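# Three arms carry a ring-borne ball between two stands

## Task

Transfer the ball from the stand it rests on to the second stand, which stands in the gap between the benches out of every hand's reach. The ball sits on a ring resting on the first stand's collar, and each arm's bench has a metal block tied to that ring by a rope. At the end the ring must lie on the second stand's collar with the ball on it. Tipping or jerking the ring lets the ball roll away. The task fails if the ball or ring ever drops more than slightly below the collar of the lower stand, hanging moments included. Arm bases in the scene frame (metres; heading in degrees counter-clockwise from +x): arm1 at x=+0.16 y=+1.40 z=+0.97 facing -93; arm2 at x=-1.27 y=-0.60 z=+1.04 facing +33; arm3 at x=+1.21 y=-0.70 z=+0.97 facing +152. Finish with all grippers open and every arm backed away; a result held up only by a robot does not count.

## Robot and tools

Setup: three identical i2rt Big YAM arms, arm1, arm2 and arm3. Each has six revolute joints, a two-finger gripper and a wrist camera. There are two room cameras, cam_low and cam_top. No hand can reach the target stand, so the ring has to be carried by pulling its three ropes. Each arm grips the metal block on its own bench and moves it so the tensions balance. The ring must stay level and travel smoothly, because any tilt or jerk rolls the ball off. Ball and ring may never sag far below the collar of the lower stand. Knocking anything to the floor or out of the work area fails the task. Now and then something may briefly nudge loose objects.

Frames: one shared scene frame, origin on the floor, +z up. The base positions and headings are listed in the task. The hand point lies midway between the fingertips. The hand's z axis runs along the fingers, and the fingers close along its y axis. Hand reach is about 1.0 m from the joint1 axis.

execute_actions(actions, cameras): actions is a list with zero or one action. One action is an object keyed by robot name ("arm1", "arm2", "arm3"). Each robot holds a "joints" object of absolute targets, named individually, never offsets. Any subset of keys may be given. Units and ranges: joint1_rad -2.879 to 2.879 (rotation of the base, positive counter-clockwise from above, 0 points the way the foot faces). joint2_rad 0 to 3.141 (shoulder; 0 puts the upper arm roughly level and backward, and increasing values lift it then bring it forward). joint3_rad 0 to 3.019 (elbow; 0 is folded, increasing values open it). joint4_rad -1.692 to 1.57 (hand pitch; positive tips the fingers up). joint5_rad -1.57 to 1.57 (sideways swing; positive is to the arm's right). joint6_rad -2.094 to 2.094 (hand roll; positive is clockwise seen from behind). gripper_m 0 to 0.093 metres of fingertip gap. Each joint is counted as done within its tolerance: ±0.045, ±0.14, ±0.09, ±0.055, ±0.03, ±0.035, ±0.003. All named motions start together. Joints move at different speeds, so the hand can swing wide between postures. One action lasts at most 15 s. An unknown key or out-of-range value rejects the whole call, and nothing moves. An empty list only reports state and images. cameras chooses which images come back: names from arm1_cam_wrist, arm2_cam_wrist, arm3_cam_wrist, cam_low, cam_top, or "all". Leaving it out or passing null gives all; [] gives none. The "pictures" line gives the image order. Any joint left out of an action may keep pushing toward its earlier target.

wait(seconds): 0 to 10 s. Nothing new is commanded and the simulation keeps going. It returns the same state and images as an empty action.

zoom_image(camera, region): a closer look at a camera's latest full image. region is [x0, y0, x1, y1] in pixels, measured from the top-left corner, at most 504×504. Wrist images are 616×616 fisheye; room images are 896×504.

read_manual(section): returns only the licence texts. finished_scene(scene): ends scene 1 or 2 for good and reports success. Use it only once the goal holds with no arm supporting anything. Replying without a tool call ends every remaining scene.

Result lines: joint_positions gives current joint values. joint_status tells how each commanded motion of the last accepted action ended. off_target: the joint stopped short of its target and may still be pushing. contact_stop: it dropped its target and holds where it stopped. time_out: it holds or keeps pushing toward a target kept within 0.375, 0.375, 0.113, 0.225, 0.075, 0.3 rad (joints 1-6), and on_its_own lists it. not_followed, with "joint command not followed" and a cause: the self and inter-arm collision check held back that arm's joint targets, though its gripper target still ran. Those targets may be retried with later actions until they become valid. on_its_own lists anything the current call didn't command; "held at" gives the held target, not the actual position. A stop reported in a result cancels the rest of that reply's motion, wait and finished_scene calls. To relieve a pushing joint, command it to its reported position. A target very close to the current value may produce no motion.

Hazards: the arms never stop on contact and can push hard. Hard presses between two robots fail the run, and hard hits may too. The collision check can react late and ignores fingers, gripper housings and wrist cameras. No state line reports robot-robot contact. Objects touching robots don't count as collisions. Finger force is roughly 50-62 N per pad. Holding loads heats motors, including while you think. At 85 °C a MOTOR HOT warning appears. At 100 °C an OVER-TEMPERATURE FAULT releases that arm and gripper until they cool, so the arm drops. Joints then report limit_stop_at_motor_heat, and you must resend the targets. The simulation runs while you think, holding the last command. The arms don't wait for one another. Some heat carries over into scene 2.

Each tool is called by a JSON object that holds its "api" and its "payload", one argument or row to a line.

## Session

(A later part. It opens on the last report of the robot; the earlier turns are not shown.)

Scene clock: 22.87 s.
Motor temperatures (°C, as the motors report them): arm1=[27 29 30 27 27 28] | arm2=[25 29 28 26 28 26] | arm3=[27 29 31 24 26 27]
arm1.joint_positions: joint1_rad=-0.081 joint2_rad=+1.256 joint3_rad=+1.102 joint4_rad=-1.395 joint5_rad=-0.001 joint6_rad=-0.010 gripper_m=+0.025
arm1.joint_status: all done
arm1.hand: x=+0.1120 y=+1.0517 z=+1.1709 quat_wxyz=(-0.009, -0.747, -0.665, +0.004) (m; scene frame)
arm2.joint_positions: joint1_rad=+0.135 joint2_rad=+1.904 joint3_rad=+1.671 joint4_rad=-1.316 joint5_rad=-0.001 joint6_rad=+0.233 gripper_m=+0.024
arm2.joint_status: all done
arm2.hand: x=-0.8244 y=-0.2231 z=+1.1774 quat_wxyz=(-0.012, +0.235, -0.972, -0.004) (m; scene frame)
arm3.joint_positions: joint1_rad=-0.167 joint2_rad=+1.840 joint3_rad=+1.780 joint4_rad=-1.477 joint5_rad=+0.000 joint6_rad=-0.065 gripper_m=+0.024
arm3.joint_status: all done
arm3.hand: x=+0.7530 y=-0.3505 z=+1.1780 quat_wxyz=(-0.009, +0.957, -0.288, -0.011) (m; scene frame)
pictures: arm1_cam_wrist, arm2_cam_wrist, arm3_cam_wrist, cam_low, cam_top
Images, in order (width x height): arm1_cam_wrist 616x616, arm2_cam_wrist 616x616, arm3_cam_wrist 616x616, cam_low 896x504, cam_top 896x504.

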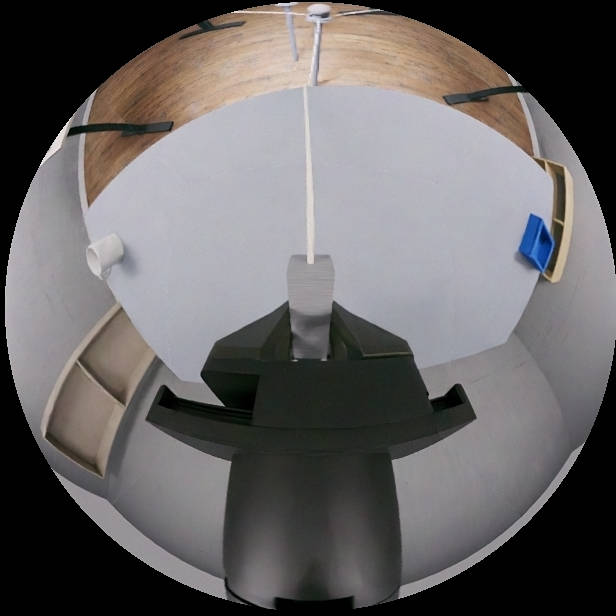

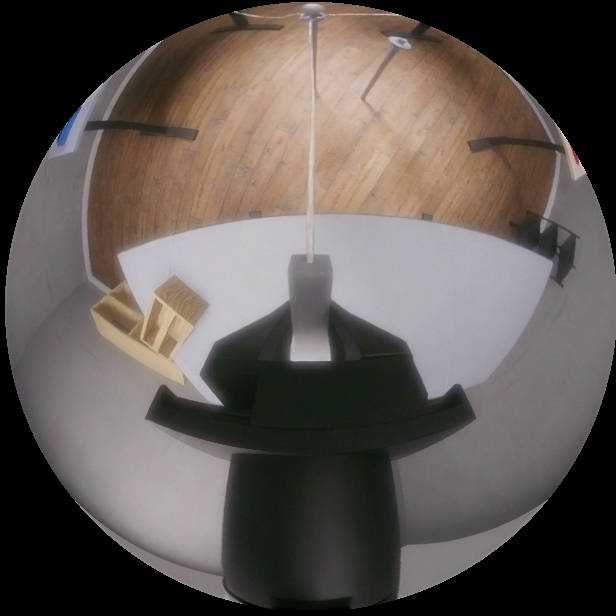

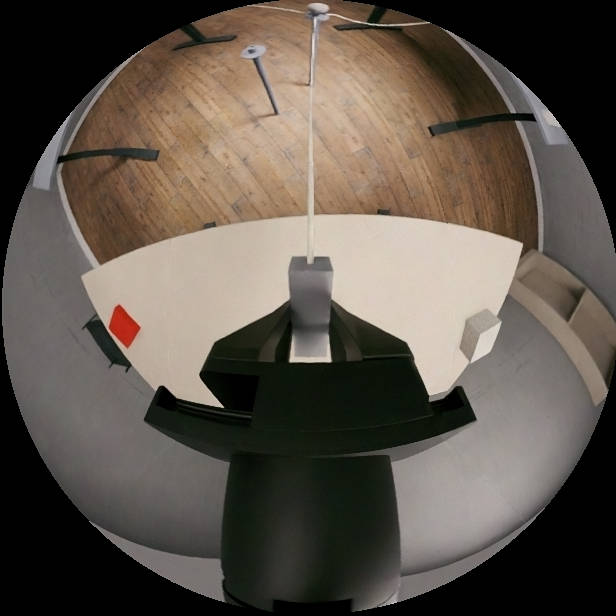

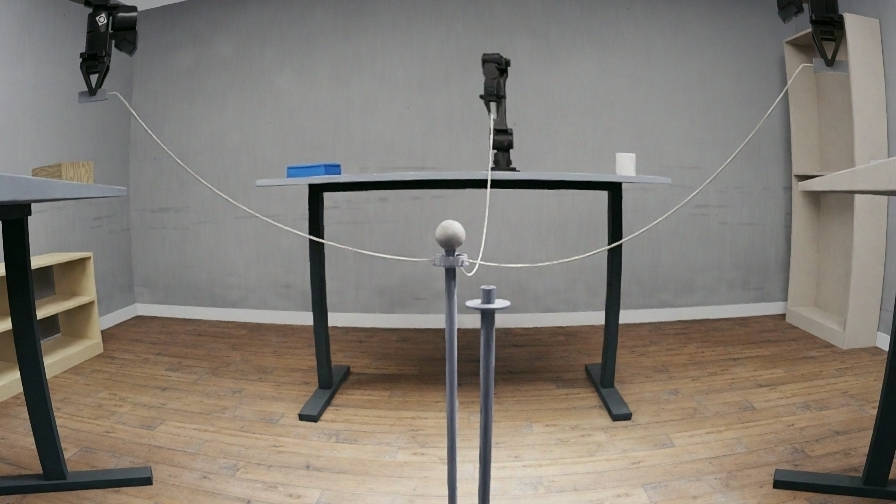

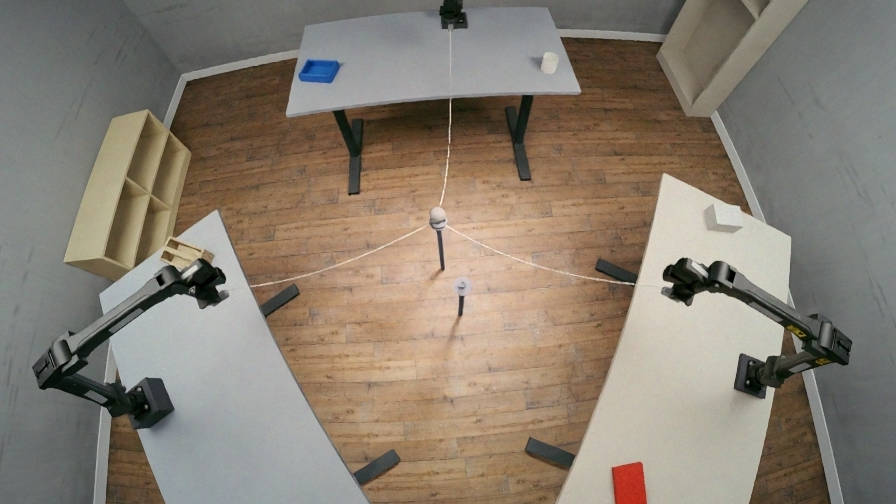

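{"api": "execute_actions", "payload": {
  "actions": [
    {"arm1":{"joints":{"joint2_rad":1.18,"joint4_rad":-1.48}},"arm2":{"joints":{"joint2_rad":1.865,"joint4_rad":-1.36}},"arm3":{"joints":{"joint2_rad":1.79,"joint4_rad":-1.54}}}
  ],
  "cameras": ["arm2_cam_wrist","cam_low","cam_top"]
}}

Scene clock: 26.93 s.
Motor temperatures (°C, as the motors report them): arm1=[27 29 30 27 27 28] | arm2=[25 29 29 26 28 26] | arm3=[27 29 32 24 26 27]
arm1.joint_positions: joint1_rad=-0.081 joint2_rad=+1.177 joint3_rad=+1.100 joint4_rad=-1.474 joint5_rad=-0.001 joint6_rad=-0.010 gripper_m=+0.025
arm1.joint_status: all done
arm1.hand: x=+0.1152 y=+1.0788 z=+1.1949 quat_wxyz=(-0.008, -0.747, -0.665, +0.003) (m; scene frame)
arm2.joint_positions: joint1_rad=+0.135 joint2_rad=+1.871 joint3_rad=+1.671 joint4_rad=-1.346 joint5_rad=-0.001 joint6_rad=+0.233 gripper_m=+0.024
arm2.joint_status: all done
arm2.hand: x=-0.8303 y=-0.2280 z=+1.1958 quat_wxyz=(-0.014, +0.235, -0.972, -0.005) (m; scene frame)
arm3.joint_positions: joint1_rad=-0.167 joint2_rad=+1.794 joint3_rad=+1.780 joint4_rad=-1.528 joint5_rad=+0.000 joint6_rad=-0.065 gripper_m=+0.024
arm3.joint_status: all done
arm3.hand: x=+0.7658 y=-0.3606 z=+1.2028 quat_wxyz=(-0.008, +0.957, -0.288, -0.009) (m; scene frame)
pictures: arm2_cam_wrist, cam_low, cam_top
Images, in order (width x height): arm2_cam_wrist 616x616, cam_low 896x504, cam_top 896x504.

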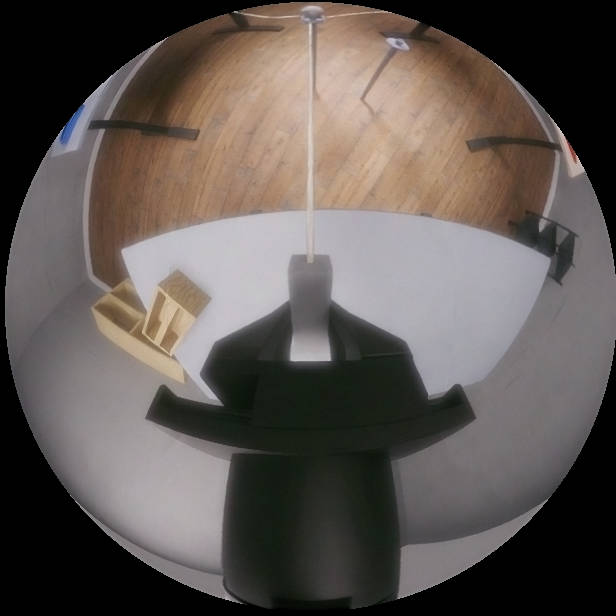

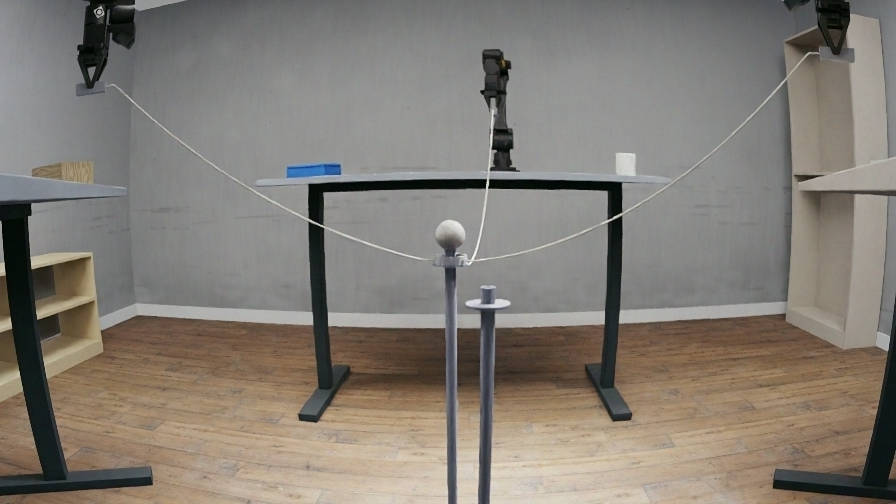

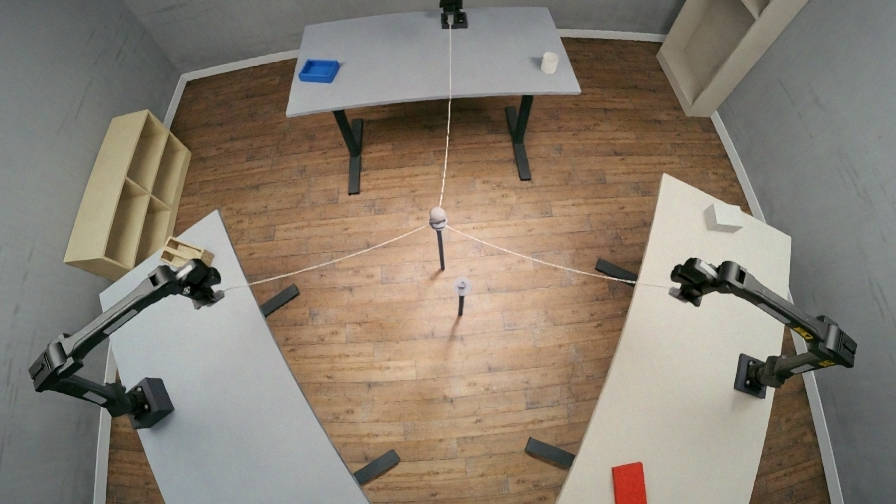

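{"api": "execute_actions", "payload": {
  "actions": [
    {"arm1":{"joints":{"joint2_rad":1.15,"joint3_rad":1.23,"joint4_rad":-1.61}},"arm3":{"joints":{"joint2_rad":1.772,"joint4_rad":-1.56}}}
  ],
  "cameras": ["cam_low","cam_top"]
}}

Scene clock: 29.07 s.
Motor temperatures (°C, as the motors report them): arm1=[27 29 30 27 27 28] | arm2=[25 29 29 26 28 26] | arm3=[27 29 32 24 26 27]
arm1.joint_positions: joint1_rad=-0.081 joint2_rad=+1.157 joint3_rad=+1.175 joint4_rad=-1.602 joint5_rad=-0.001 joint6_rad=-0.010 gripper_m=+0.025
arm1.joint_status: all done
arm1.hand: x=+0.1167 y=+1.0931 z=+1.2293 quat_wxyz=(+0.003, -0.747, -0.665, -0.010) (m; scene frame)
arm2.joint_positions: joint1_rad=+0.135 joint2_rad=+1.871 joint3_rad=+1.671 joint4_rad=-1.346 joint5_rad=-0.001 joint6_rad=+0.233 gripper_m=+0.024
arm2.joint_status: not commanded
arm2.hand: x=-0.8303 y=-0.2280 z=+1.1958 quat_wxyz=(-0.014, +0.235, -0.972, -0.005) (m; scene frame)
arm3.joint_positions: joint1_rad=-0.167 joint2_rad=+1.788 joint3_rad=+1.780 joint4_rad=-1.547 joint5_rad=+0.000 joint6_rad=-0.065 gripper_m=+0.024
arm3.joint_status: all done
arm3.hand: x=+0.7700 y=-0.3638 z=+1.2058 quat_wxyz=(-0.006, +0.957, -0.288, -0.002) (m; scene frame)
pictures: cam_low, cam_top
Images, in order (width x height): cam_low 896x504, cam_top 896x504.

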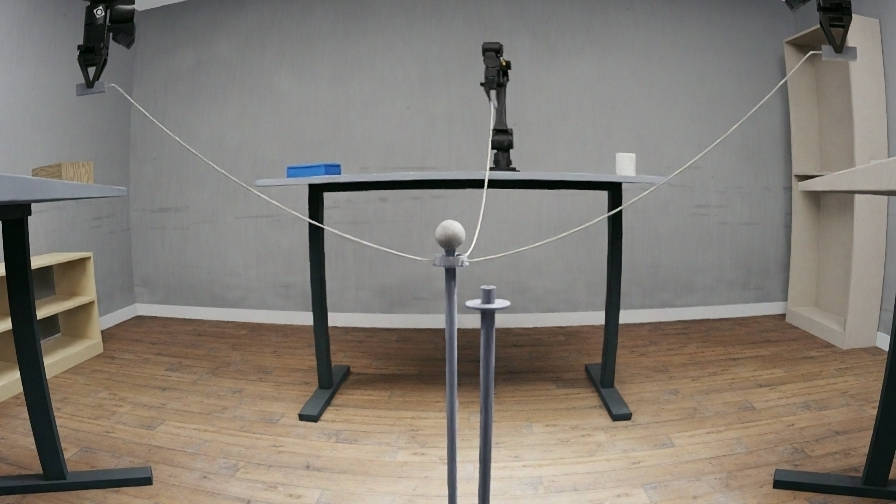

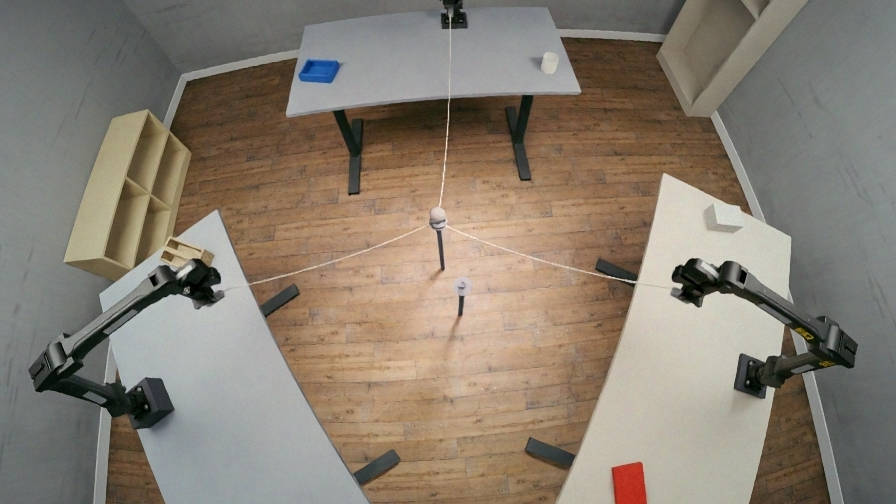

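{"api": "execute_actions", "payload": {
  "actions": [
    {"arm1":{"joints":{"joint2_rad":1.03}},"arm2":{"joints":{"joint2_rad":1.80}},"arm3":{"joints":{"joint2_rad":1.73}}}
  ],
  "cameras": ["cam_low","cam_top"]
}}

{"api": "zoom_image", "payload": {
  "camera": "cam_low",
  "region": [350, 180, 570, 330]
}}

Scene clock: 31.60 s.
Motor temperatures (°C, as the motors report them): arm1=[27 29 31 27 27 28] | arm2=[25 29 29 26 28 26] | arm3=[27 29 32 24 26 27]
arm1.joint_positions: joint1_rad=-0.081 joint2_rad=+1.028 joint3_rad=+1.175 joint4_rad=-1.604 joint5_rad=-0.001 joint6_rad=-0.010 gripper_m=+0.025
arm1.joint_status: all done
arm1.hand: x=+0.1190 y=+1.1130 z=+1.2652 quat_wxyz=(-0.039, -0.746, -0.664, +0.038) (m; scene frame)
arm2.joint_positions: joint1_rad=+0.135 joint2_rad=+1.800 joint3_rad=+1.671 joint4_rad=-1.346 joint5_rad=-0.001 joint6_rad=+0.234 gripper_m=+0.024
arm2.joint_status: all done
arm2.hand: x=-0.8327 y=-0.2298 z=+1.2353 quat_wxyz=(-0.045, +0.235, -0.971, -0.021) (m; scene frame)
arm3.joint_positions: joint1_rad=-0.167 joint2_rad=+1.735 joint3_rad=+1.780 joint4_rad=-1.547 joint5_rad=+0.000 joint6_rad=-0.065 gripper_m=+0.024
arm3.joint_status: all done
arm3.hand: x=+0.7748 y=-0.3678 z=+1.2342 quat_wxyz=(-0.015, +0.957, -0.288, -0.028) (m; scene frame)
pictures: cam_low, cam_top
Images, in order (width x height): cam_low 896x504, cam_top 896x504.

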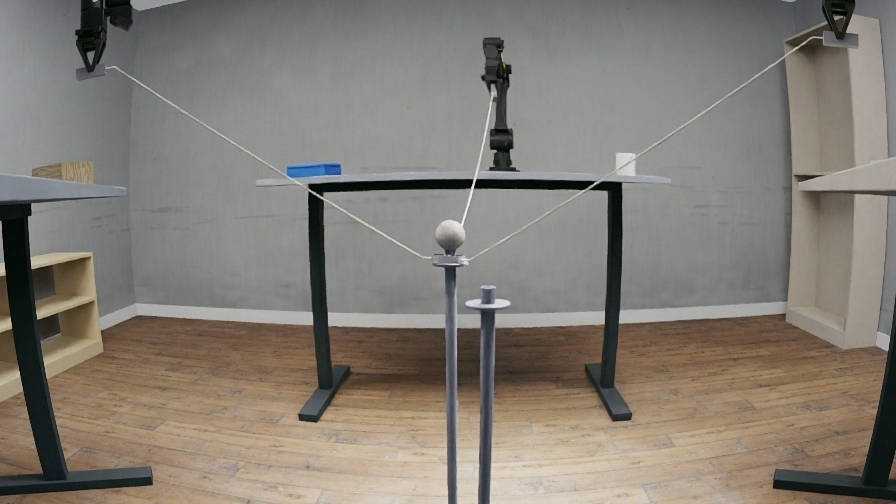

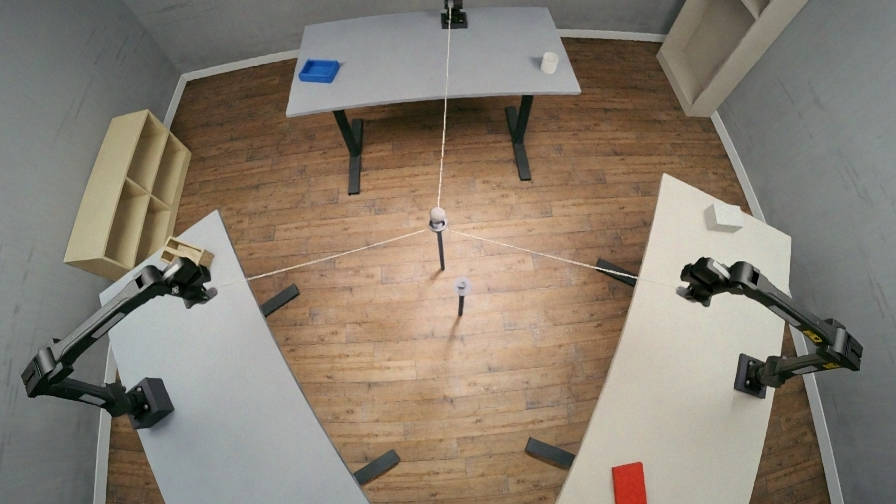

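Region (350, 180, 570, 330) of cam_low's 896x504 image, scaled by 2.291, with more detail than that image has; it fills the top 344 rows of this view, and the rest is white.

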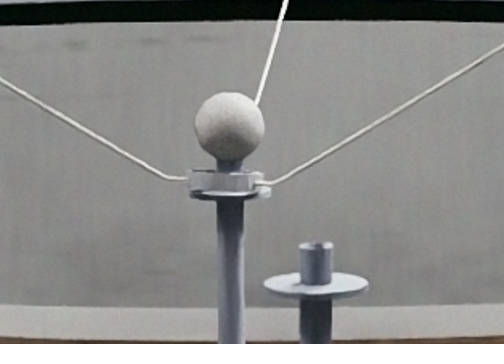

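{"api": "execute_actions", "payload": {
  "actions": [
    {"arm1":{"joints":{"joint2_rad":0.985}},"arm2":{"joints":{"joint2_rad":1.76}},"arm3":{"joints":{"joint2_rad":1.687}}}
  ],
  "cameras": ["cam_low","cam_top"]
}}

{"api": "zoom_image", "payload": {
  "camera": "cam_low",
  "region": [350, 180, 570, 330]
}}

{"api": "zoom_image", "payload": {
  "camera": "cam_top",
  "region": [370, 180, 530, 320]
}}

Scene clock: 34.03 s.
Motor temperatures (°C, as the motors report them): arm1=[27 29 31 27 27 28] | arm2=[25 29 29 26 28 26] | arm3=[27 29 32 24 26 27]
arm1.joint_positions: joint1_rad=-0.081 joint2_rad=+0.997 joint3_rad=+1.175 joint4_rad=-1.604 joint5_rad=-0.001 joint6_rad=-0.010 gripper_m=+0.025
arm1.joint_status: all done
arm1.hand: x=+0.1196 y=+1.1184 z=+1.2735 quat_wxyz=(-0.049, -0.745, -0.663, +0.050) (m; scene frame)
arm2.joint_positions: joint1_rad=+0.135 joint2_rad=+1.775 joint3_rad=+1.671 joint4_rad=-1.346 joint5_rad=-0.001 joint6_rad=+0.234 gripper_m=+0.024
arm2.joint_status: all done
arm2.hand: x=-0.8340 y=-0.2309 z=+1.2492 quat_wxyz=(-0.056, +0.234, -0.970, -0.027) (m; scene frame)
arm3.joint_positions: joint1_rad=-0.167 joint2_rad=+1.702 joint3_rad=+1.780 joint4_rad=-1.547 joint5_rad=+0.000 joint6_rad=-0.065 gripper_m=+0.024
arm3.joint_status: all done
arm3.hand: x=+0.7784 y=-0.3707 z=+1.2516 quat_wxyz=(-0.021, +0.956, -0.288, -0.043) (m; scene frame)
pictures: cam_low, cam_top
Images, in order (width x height): cam_low 896x504, cam_top 896x504.

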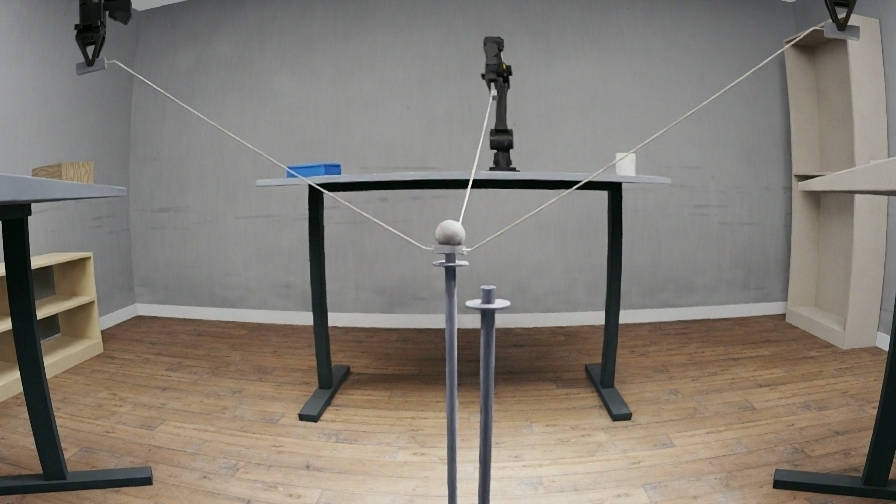

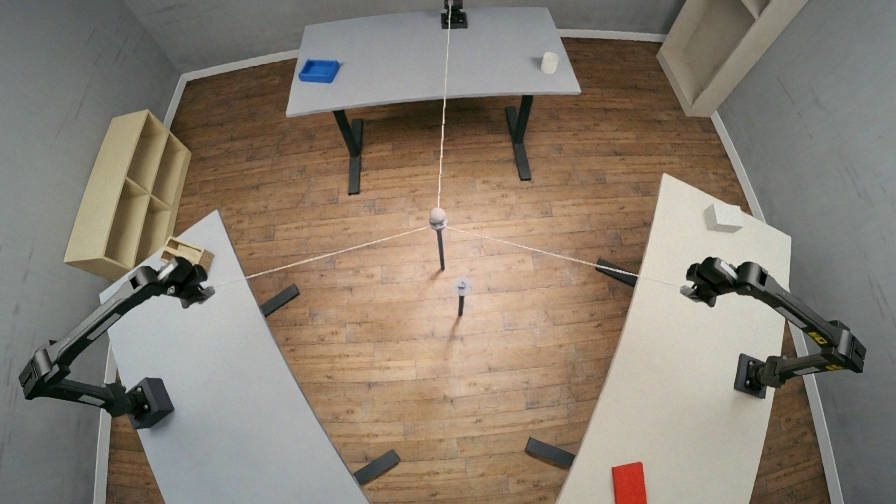

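Region (350, 180, 570, 330) of cam_low's 896x504 image, scaled by 2.291, with more detail than that image has; it fills the top 344 rows of this view, and the rest is white.

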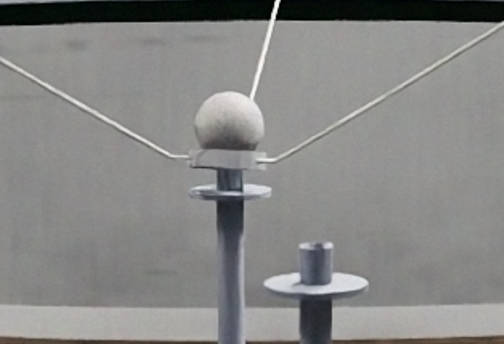

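Region (370, 180, 530, 320) of cam_top's 896x504 image, scaled by 3.150, with more detail than that image has; it fills the top 441 rows of this view, and the rest is white.

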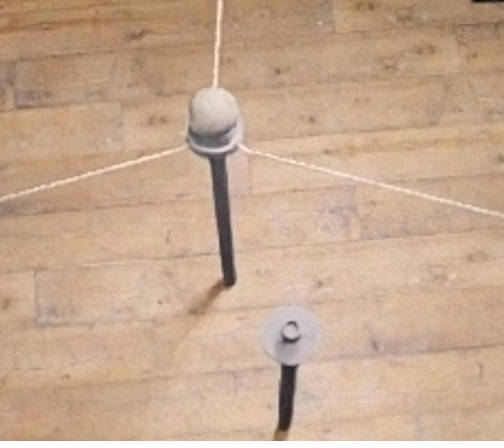

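{"api": "execute_actions", "payload": {
  "actions": [
    {"arm1":{"joints":{"joint2_rad":0.925}},"arm2":{"joints":{"joint2_rad":1.708}},"arm3":{"joints":{"joint2_rad":1.638}}}
  ]
}}

{"api": "zoom_image", "payload": {
  "camera": "cam_low",
  "region": [350, 180, 570, 330]
}}

Scene clock: 35.70 s.
Motor temperatures (°C, as the motors report them): arm1=[27 29 32 27 27 28] | arm2=[25 29 29 26 28 26] | arm3=[27 29 32 24 26 27]
arm1.joint_positions: joint1_rad=-0.081 joint2_rad=+0.933 joint3_rad=+1.175 joint4_rad=-1.604 joint5_rad=-0.001 joint6_rad=-0.009 gripper_m=+0.025
arm1.joint_status: all done
arm1.hand: x=+0.1209 y=+1.1302 z=+1.2900 quat_wxyz=(-0.070, -0.743, -0.661, +0.073) (m; scene frame)
arm2.joint_positions: joint1_rad=+0.135 joint2_rad=+1.716 joint3_rad=+1.671 joint4_rad=-1.346 joint5_rad=-0.001 joint6_rad=+0.234 gripper_m=+0.024
arm2.joint_status: all done
arm2.hand: x=-0.8381 y=-0.2343 z=+1.2815 quat_wxyz=(-0.082, +0.234, -0.968, -0.040) (m; scene frame)
arm3.joint_positions: joint1_rad=-0.167 joint2_rad=+1.650 joint3_rad=+1.780 joint4_rad=-1.547 joint5_rad=+0.000 joint6_rad=-0.065 gripper_m=+0.024
arm3.joint_status: all done
arm3.hand: x=+0.7849 y=-0.3759 z=+1.2784 quat_wxyz=(-0.030, +0.955, -0.287, -0.067) (m; scene frame)
pictures: arm1_cam_wrist, arm2_cam_wrist, arm3_cam_wrist, cam_low, cam_top
Images, in order (width x height): arm1_cam_wrist 616x616, arm2_cam_wrist 616x616, arm3_cam_wrist 616x616, cam_low 896x504, cam_top 896x504.

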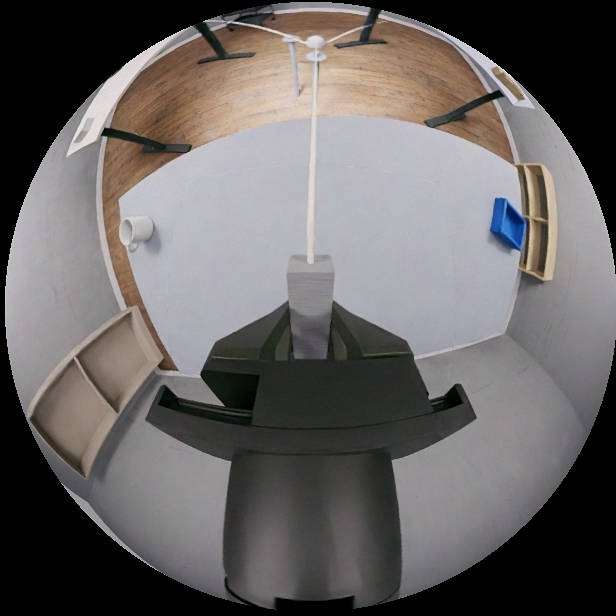

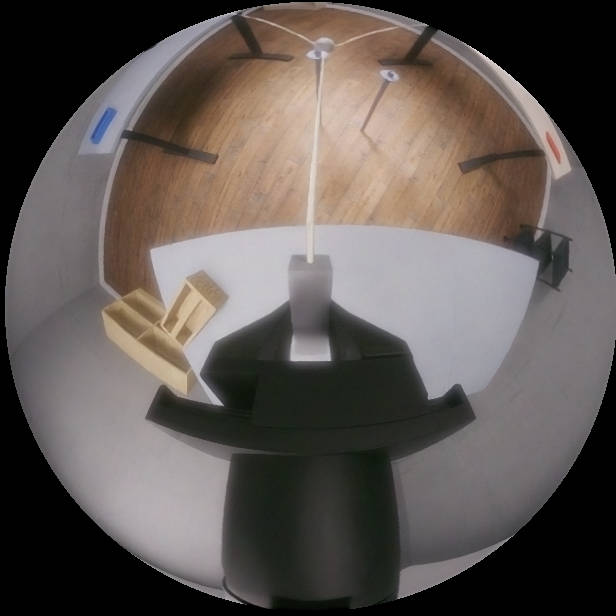

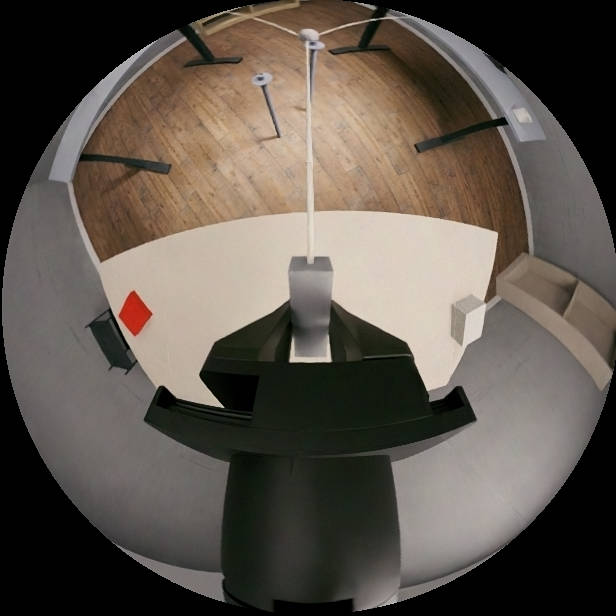

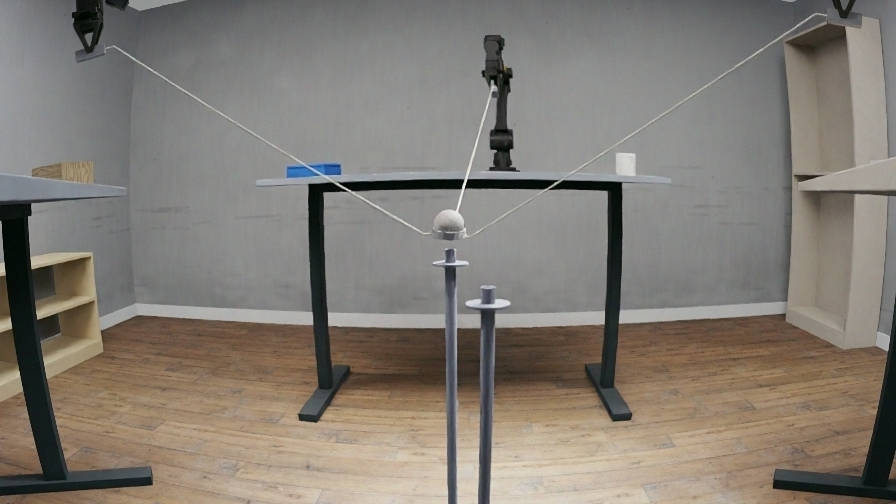

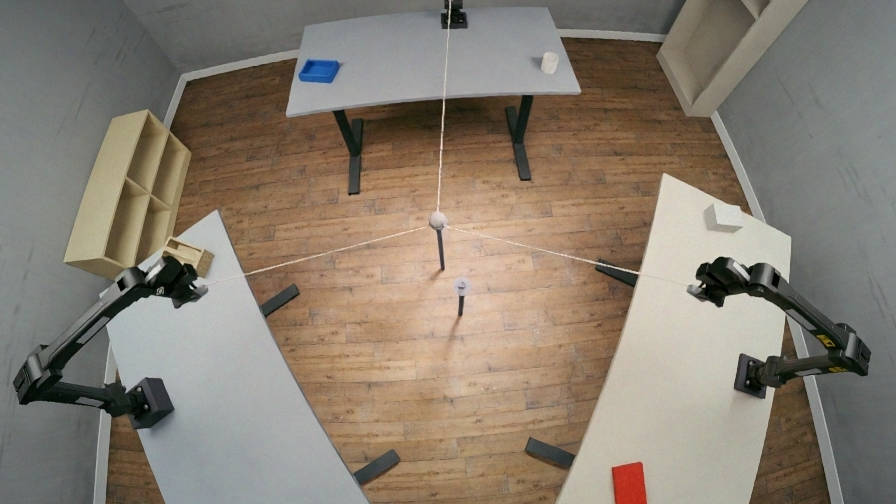

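Region (350, 180, 570, 330) of cam_low's 896x504 image, scaled by 2.291, with more detail than that image has; it fills the top 344 rows of this view, and the rest is white.

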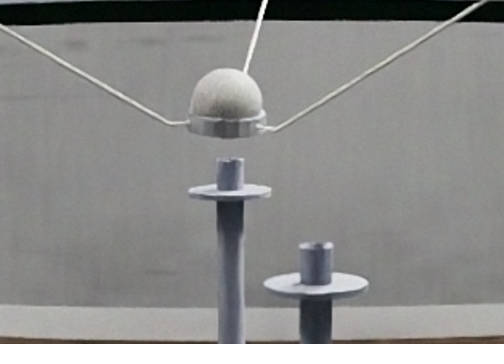

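{"api": "execute_actions", "payload": {
  "actions": [
    {"arm1":{"joints":{"joint1_rad":0.025,"joint2_rad":1.129,"joint3_rad":1.37,"joint4_rad":-1.555,"joint6_rad":0.09}},"arm2":{"joints":{"joint1_rad":-0.005,"joint2_rad":1.64,"joint3_rad":1.58,"joint4_rad":-1.32,"joint6_rad":0.09}},"arm3":{"joints":{"joint1_rad":-0.064,"joint2_rad":1.482,"joint3_rad":1.585,"joint4_rad":-1.51,"joint6_rad":0.045}}}
  ],
  "cameras": ["cam_low","cam_top"]
}}

Scene clock: 40.43 s.
Motor temperatures (°C, as the motors report them): arm1=[27 29 33 27 27 28] | arm2=[25 30 30 26 28 26] | arm3=[27 29 33 24 26 27]
arm1.joint_positions: joint1_rad=+0.018 joint2_rad=+1.152 joint3_rad=+1.316 joint4_rad=-1.551 joint5_rad=+0.000 joint6_rad=+0.080 gripper_m=+0.025
arm1.joint_status: all done
arm1.hand: x=+0.1456 y=+1.0489 z=+1.2885 quat_wxyz=(-0.068, -0.741, -0.666, +0.058) (m; scene frame)
arm2.joint_positions: joint1_rad=-0.007 joint2_rad=+1.658 joint3_rad=+1.591 joint4_rad=-1.326 joint5_rad=+0.002 joint6_rad=+0.107 gripper_m=+0.024
arm2.joint_status: all done
arm2.hand: x=-0.8089 y=-0.3119 z=+1.2800 quat_wxyz=(-0.087, +0.226, -0.970, -0.027) (m; scene frame)
arm3.joint_positions: joint1_rad=-0.060 joint2_rad=+1.485 joint3_rad=+1.584 joint4_rad=-1.512 joint5_rad=+0.000 joint6_rad=+0.029 gripper_m=+0.024
arm3.joint_status: all done
arm3.hand: x=+0.8043 y=-0.4544 z=+1.2776 quat_wxyz=(-0.023, +0.957, -0.281, -0.071) (m; scene frame)
pictures: cam_low, cam_top
Images, in order (width x height): cam_low 896x504, cam_top 896x504.

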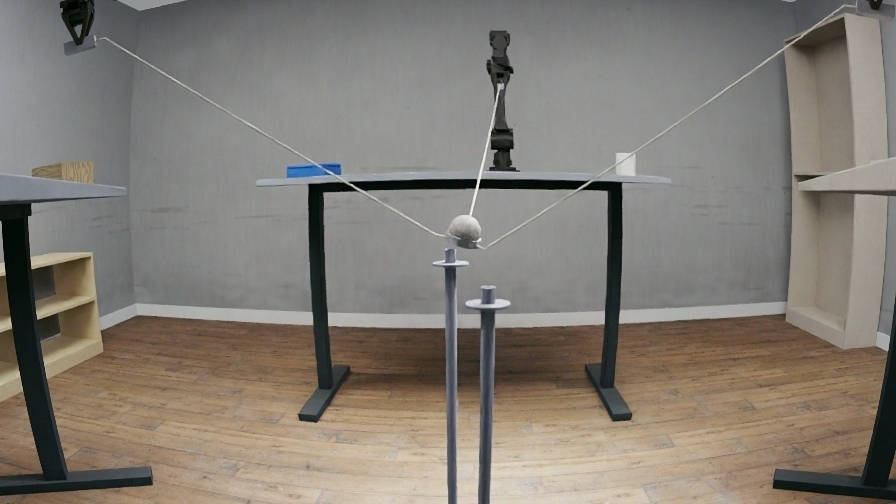

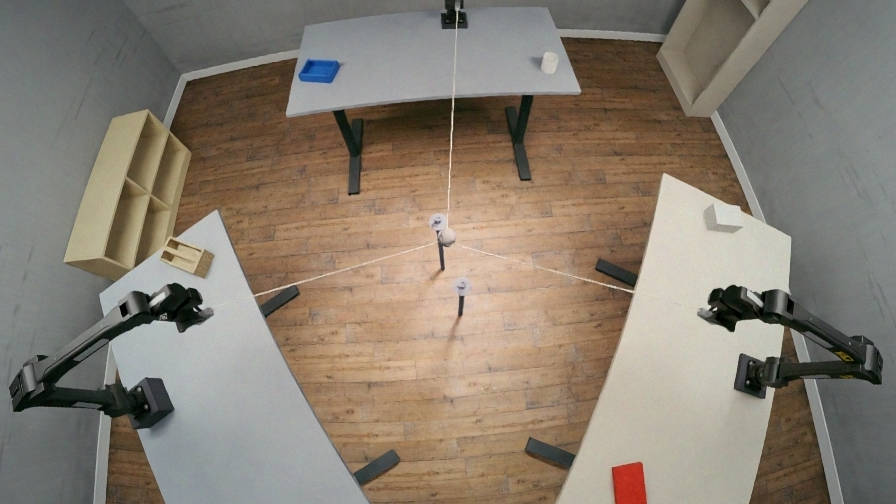

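Tilted; check whether it's swing.

{"api": "execute_actions", "payload": {
  "actions": [],
  "cameras": ["cam_low","cam_top","arm2_cam_wrist"]
}}

{"api": "zoom_image", "payload": {
  "camera": "cam_low",
  "region": [350, 180, 570, 330]
}}

{"api": "zoom_image", "payload": {
  "camera": "arm2_cam_wrist",
  "region": [240, 0, 440, 140]
}}

Scene clock: 41.47 s.
Motor temperatures (°C, as the motors report them): arm1=[27 29 33 27 27 28] | arm2=[25 30 30 26 28 26] | arm3=[27 29 33 24 26 27]
arm1.joint_positions: joint1_rad=+0.018 joint2_rad=+1.152 joint3_rad=+1.316 joint4_rad=-1.551 joint5_rad=+0.000 joint6_rad=+0.081 gripper_m=+0.025
arm1.joint_status: all done
arm1.hand: x=+0.1456 y=+1.0489 z=+1.2885 quat_wxyz=(-0.068, -0.741, -0.665, +0.058) (m; scene frame)
arm2.joint_positions: joint1_rad=-0.007 joint2_rad=+1.658 joint3_rad=+1.591 joint4_rad=-1.326 joint5_rad=+0.002 joint6_rad=+0.107 gripper_m=+0.024
arm2.joint_status: all done
arm2.hand: x=-0.8089 y=-0.3119 z=+1.2800 quat_wxyz=(-0.087, +0.226, -0.970, -0.027) (m; scene frame)
arm3.joint_positions: joint1_rad=-0.060 joint2_rad=+1.485 joint3_rad=+1.584 joint4_rad=-1.512 joint5_rad=+0.000 joint6_rad=+0.029 gripper_m=+0.024
arm3.joint_status: all done
arm3.hand: x=+0.8043 y=-0.4544 z=+1.2776 quat_wxyz=(-0.023, +0.957, -0.281, -0.071) (m; scene frame)
pictures: arm2_cam_wrist, cam_low, cam_top
Images, in order (width x height): arm2_cam_wrist 616x616, cam_low 896x504, cam_top 896x504.

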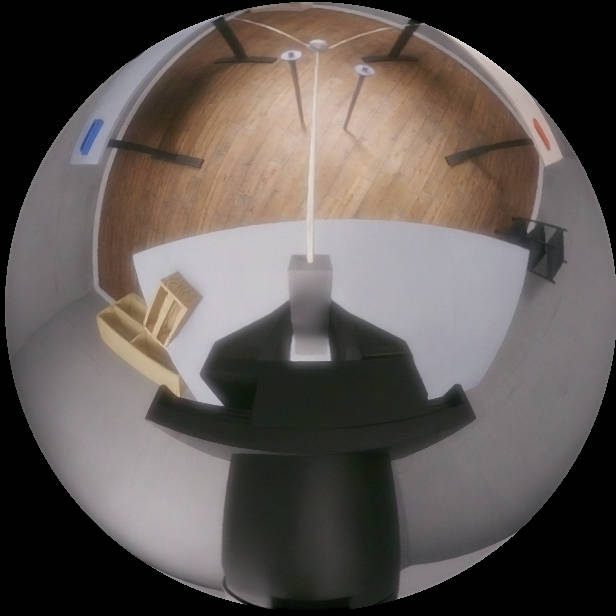

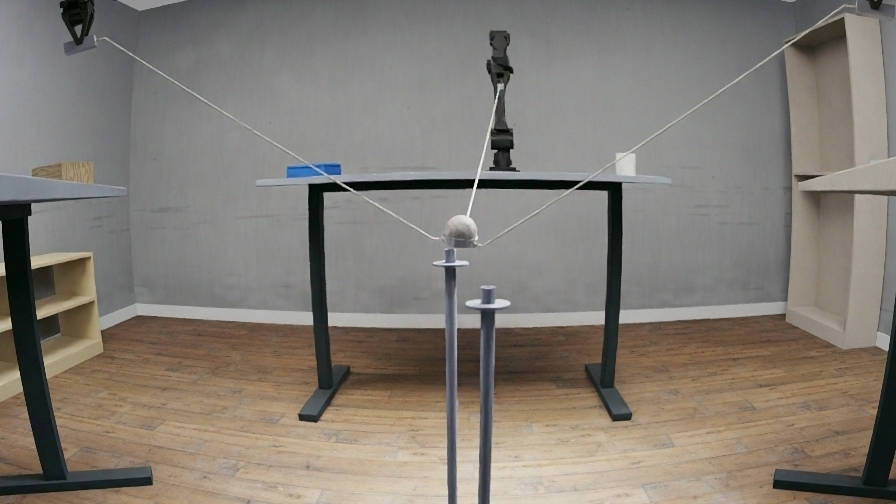

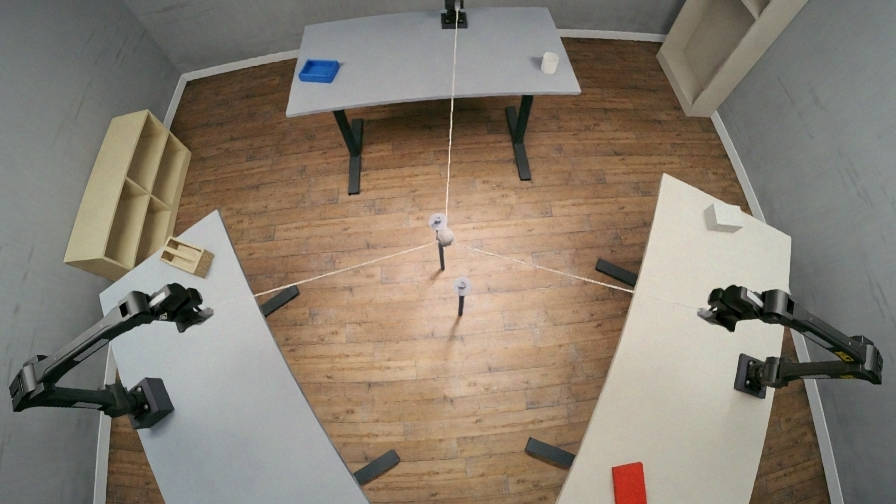

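Region (350, 180, 570, 330) of cam_low's 896x504 image, scaled by 2.291, with more detail than that image has; it fills the top 344 rows of this view, and the rest is white.

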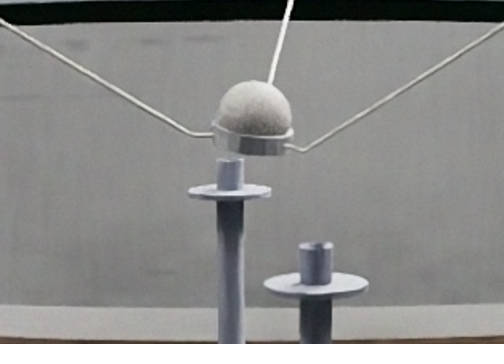

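Region (240, 0, 440, 140) of arm2_cam_wrist's 616x616 image, scaled by 2.520, with more detail than that image has; it fills the top 353 rows of this view, and the rest is white.

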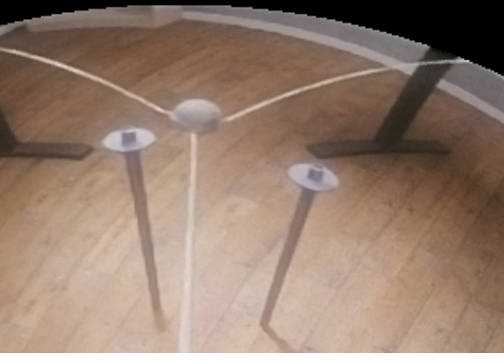

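{"api": "execute_actions", "payload": {
  "actions": [
    {"arm1":{"joints":{"joint1_rad":0.06,"joint2_rad":1.215,"joint3_rad":1.47,"joint6_rad":0.13}},"arm2":{"joints":{"joint1_rad":-0.075,"joint2_rad":1.61,"joint3_rad":1.53,"joint6_rad":0.01}},"arm3":{"joints":{"joint1_rad":-0.008,"joint2_rad":1.405,"joint3_rad":1.53,"joint6_rad":0.11}}}
  ],
  "cameras": ["cam_low"]
}}

Scene clock: 43.57 s.
Motor temperatures (°C, as the motors report them): arm1=[27 29 33 27 27 28] | arm2=[25 30 30 26 28 26] | arm3=[27 29 33 24 26 27]
arm1.joint_positions: joint1_rad=+0.047 joint2_rad=+1.228 joint3_rad=+1.406 joint4_rad=-1.551 joint5_rad=+0.000 joint6_rad=+0.120 gripper_m=+0.025
arm1.joint_status: all done
arm1.hand: x=+0.1558 y=+1.0177 z=+1.3004 quat_wxyz=(-0.076, -0.744, -0.661, +0.061) (m; scene frame)
arm2.joint_positions: joint1_rad=-0.082 joint2_rad=+1.633 joint3_rad=+1.539 joint4_rad=-1.324 joint5_rad=+0.001 joint6_rad=+0.027 gripper_m=+0.024
arm2.joint_status: all done
arm2.hand: x=-0.8024 y=-0.3546 z=+1.2711 quat_wxyz=(-0.077, +0.229, -0.970, -0.018) (m; scene frame)
arm3.joint_positions: joint1_rad=-0.005 joint2_rad=+1.419 joint3_rad=+1.523 joint4_rad=-1.511 joint5_rad=+0.000 joint6_rad=+0.094 gripper_m=+0.024
arm3.joint_status: all done
arm3.hand: x=+0.8128 y=-0.4883 z=+1.2814 quat_wxyz=(-0.019, +0.955, -0.286, -0.075) (m; scene frame)
pictures: cam_low
Images, in order (width x height): cam_low 896x504.

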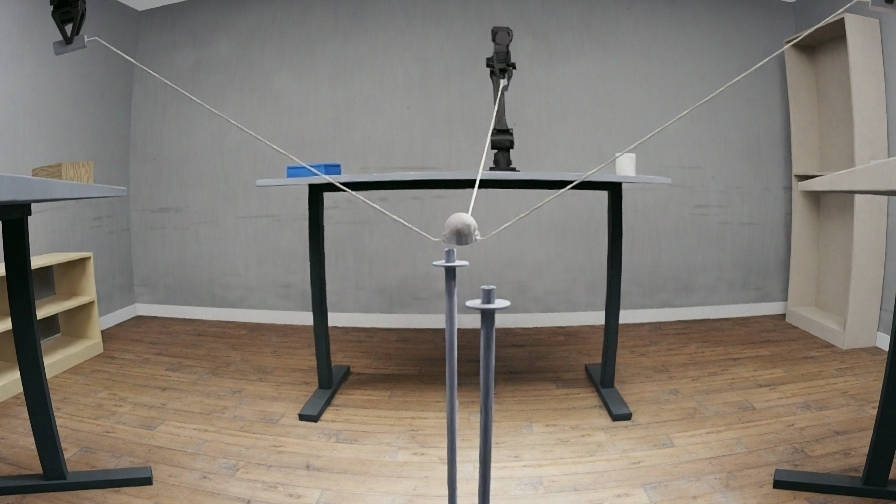

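{"api": "execute_actions", "payload": {
  "actions": [
    {"arm1":{"joints":{"joint1_rad":0.092,"joint2_rad":1.315,"joint3_rad":1.565,"joint6_rad":0.165}},"arm2":{"joints":{"joint1_rad":-0.147,"joint2_rad":1.59,"joint3_rad":1.505,"joint6_rad":-0.065}},"arm3":{"joints":{"joint1_rad":0.056,"joint2_rad":1.322,"joint3_rad":1.465,"joint6_rad":0.175}}}
  ],
  "cameras": ["cam_low"]
}}

Scene clock: 45.60 s.
Motor temperatures (°C, as the motors report them): arm1=[27 29 33 27 27 28] | arm2=[25 30 30 26 28 26] | arm3=[27 29 33 24 26 27]
arm1.joint_positions: joint1_rad=+0.080 joint2_rad=+1.333 joint3_rad=+1.503 joint4_rad=-1.551 joint5_rad=+0.000 joint6_rad=+0.155 gripper_m=+0.025
arm1.joint_status: all done
arm1.hand: x=+0.1697 y=+0.9792 z=+1.3015 quat_wxyz=(-0.075, -0.745, -0.660, +0.056) (m; scene frame)
arm2.joint_positions: joint1_rad=-0.153 joint2_rad=+1.612 joint3_rad=+1.514 joint4_rad=-1.323 joint5_rad=+0.000 joint6_rad=-0.048 gripper_m=+0.024
arm2.joint_status: all done
arm2.hand: x=-0.7939 y=-0.3924 z=+1.2715 quat_wxyz=(-0.076, +0.231, -0.970, -0.013) (m; scene frame)
arm3.joint_positions: joint1_rad=+0.059 joint2_rad=+1.332 joint3_rad=+1.459 joint4_rad=-1.510 joint5_rad=+0.000 joint6_rad=+0.159 gripper_m=+0.024
arm3.joint_status: all done
arm3.hand: x=+0.8259 y=-0.5262 z=+1.2903 quat_wxyz=(-0.015, +0.954, -0.286, -0.087) (m; scene frame)
pictures: cam_low
Images, in order (width x height): cam_low 896x504.

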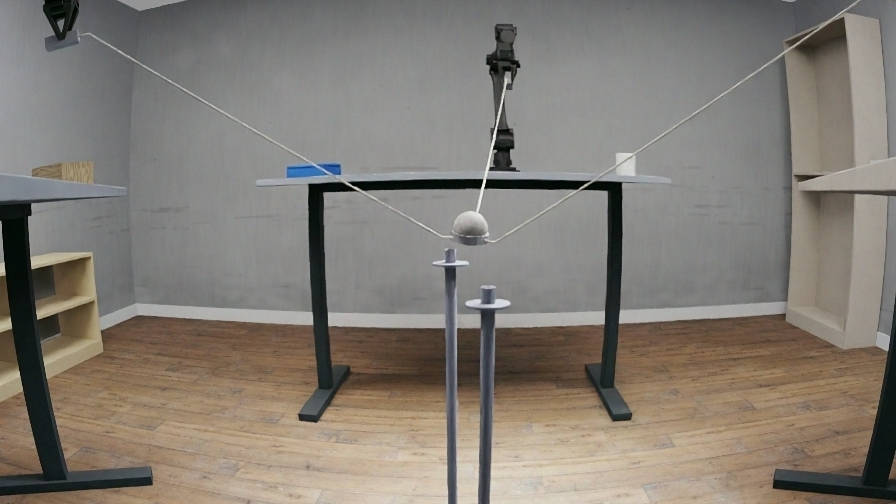

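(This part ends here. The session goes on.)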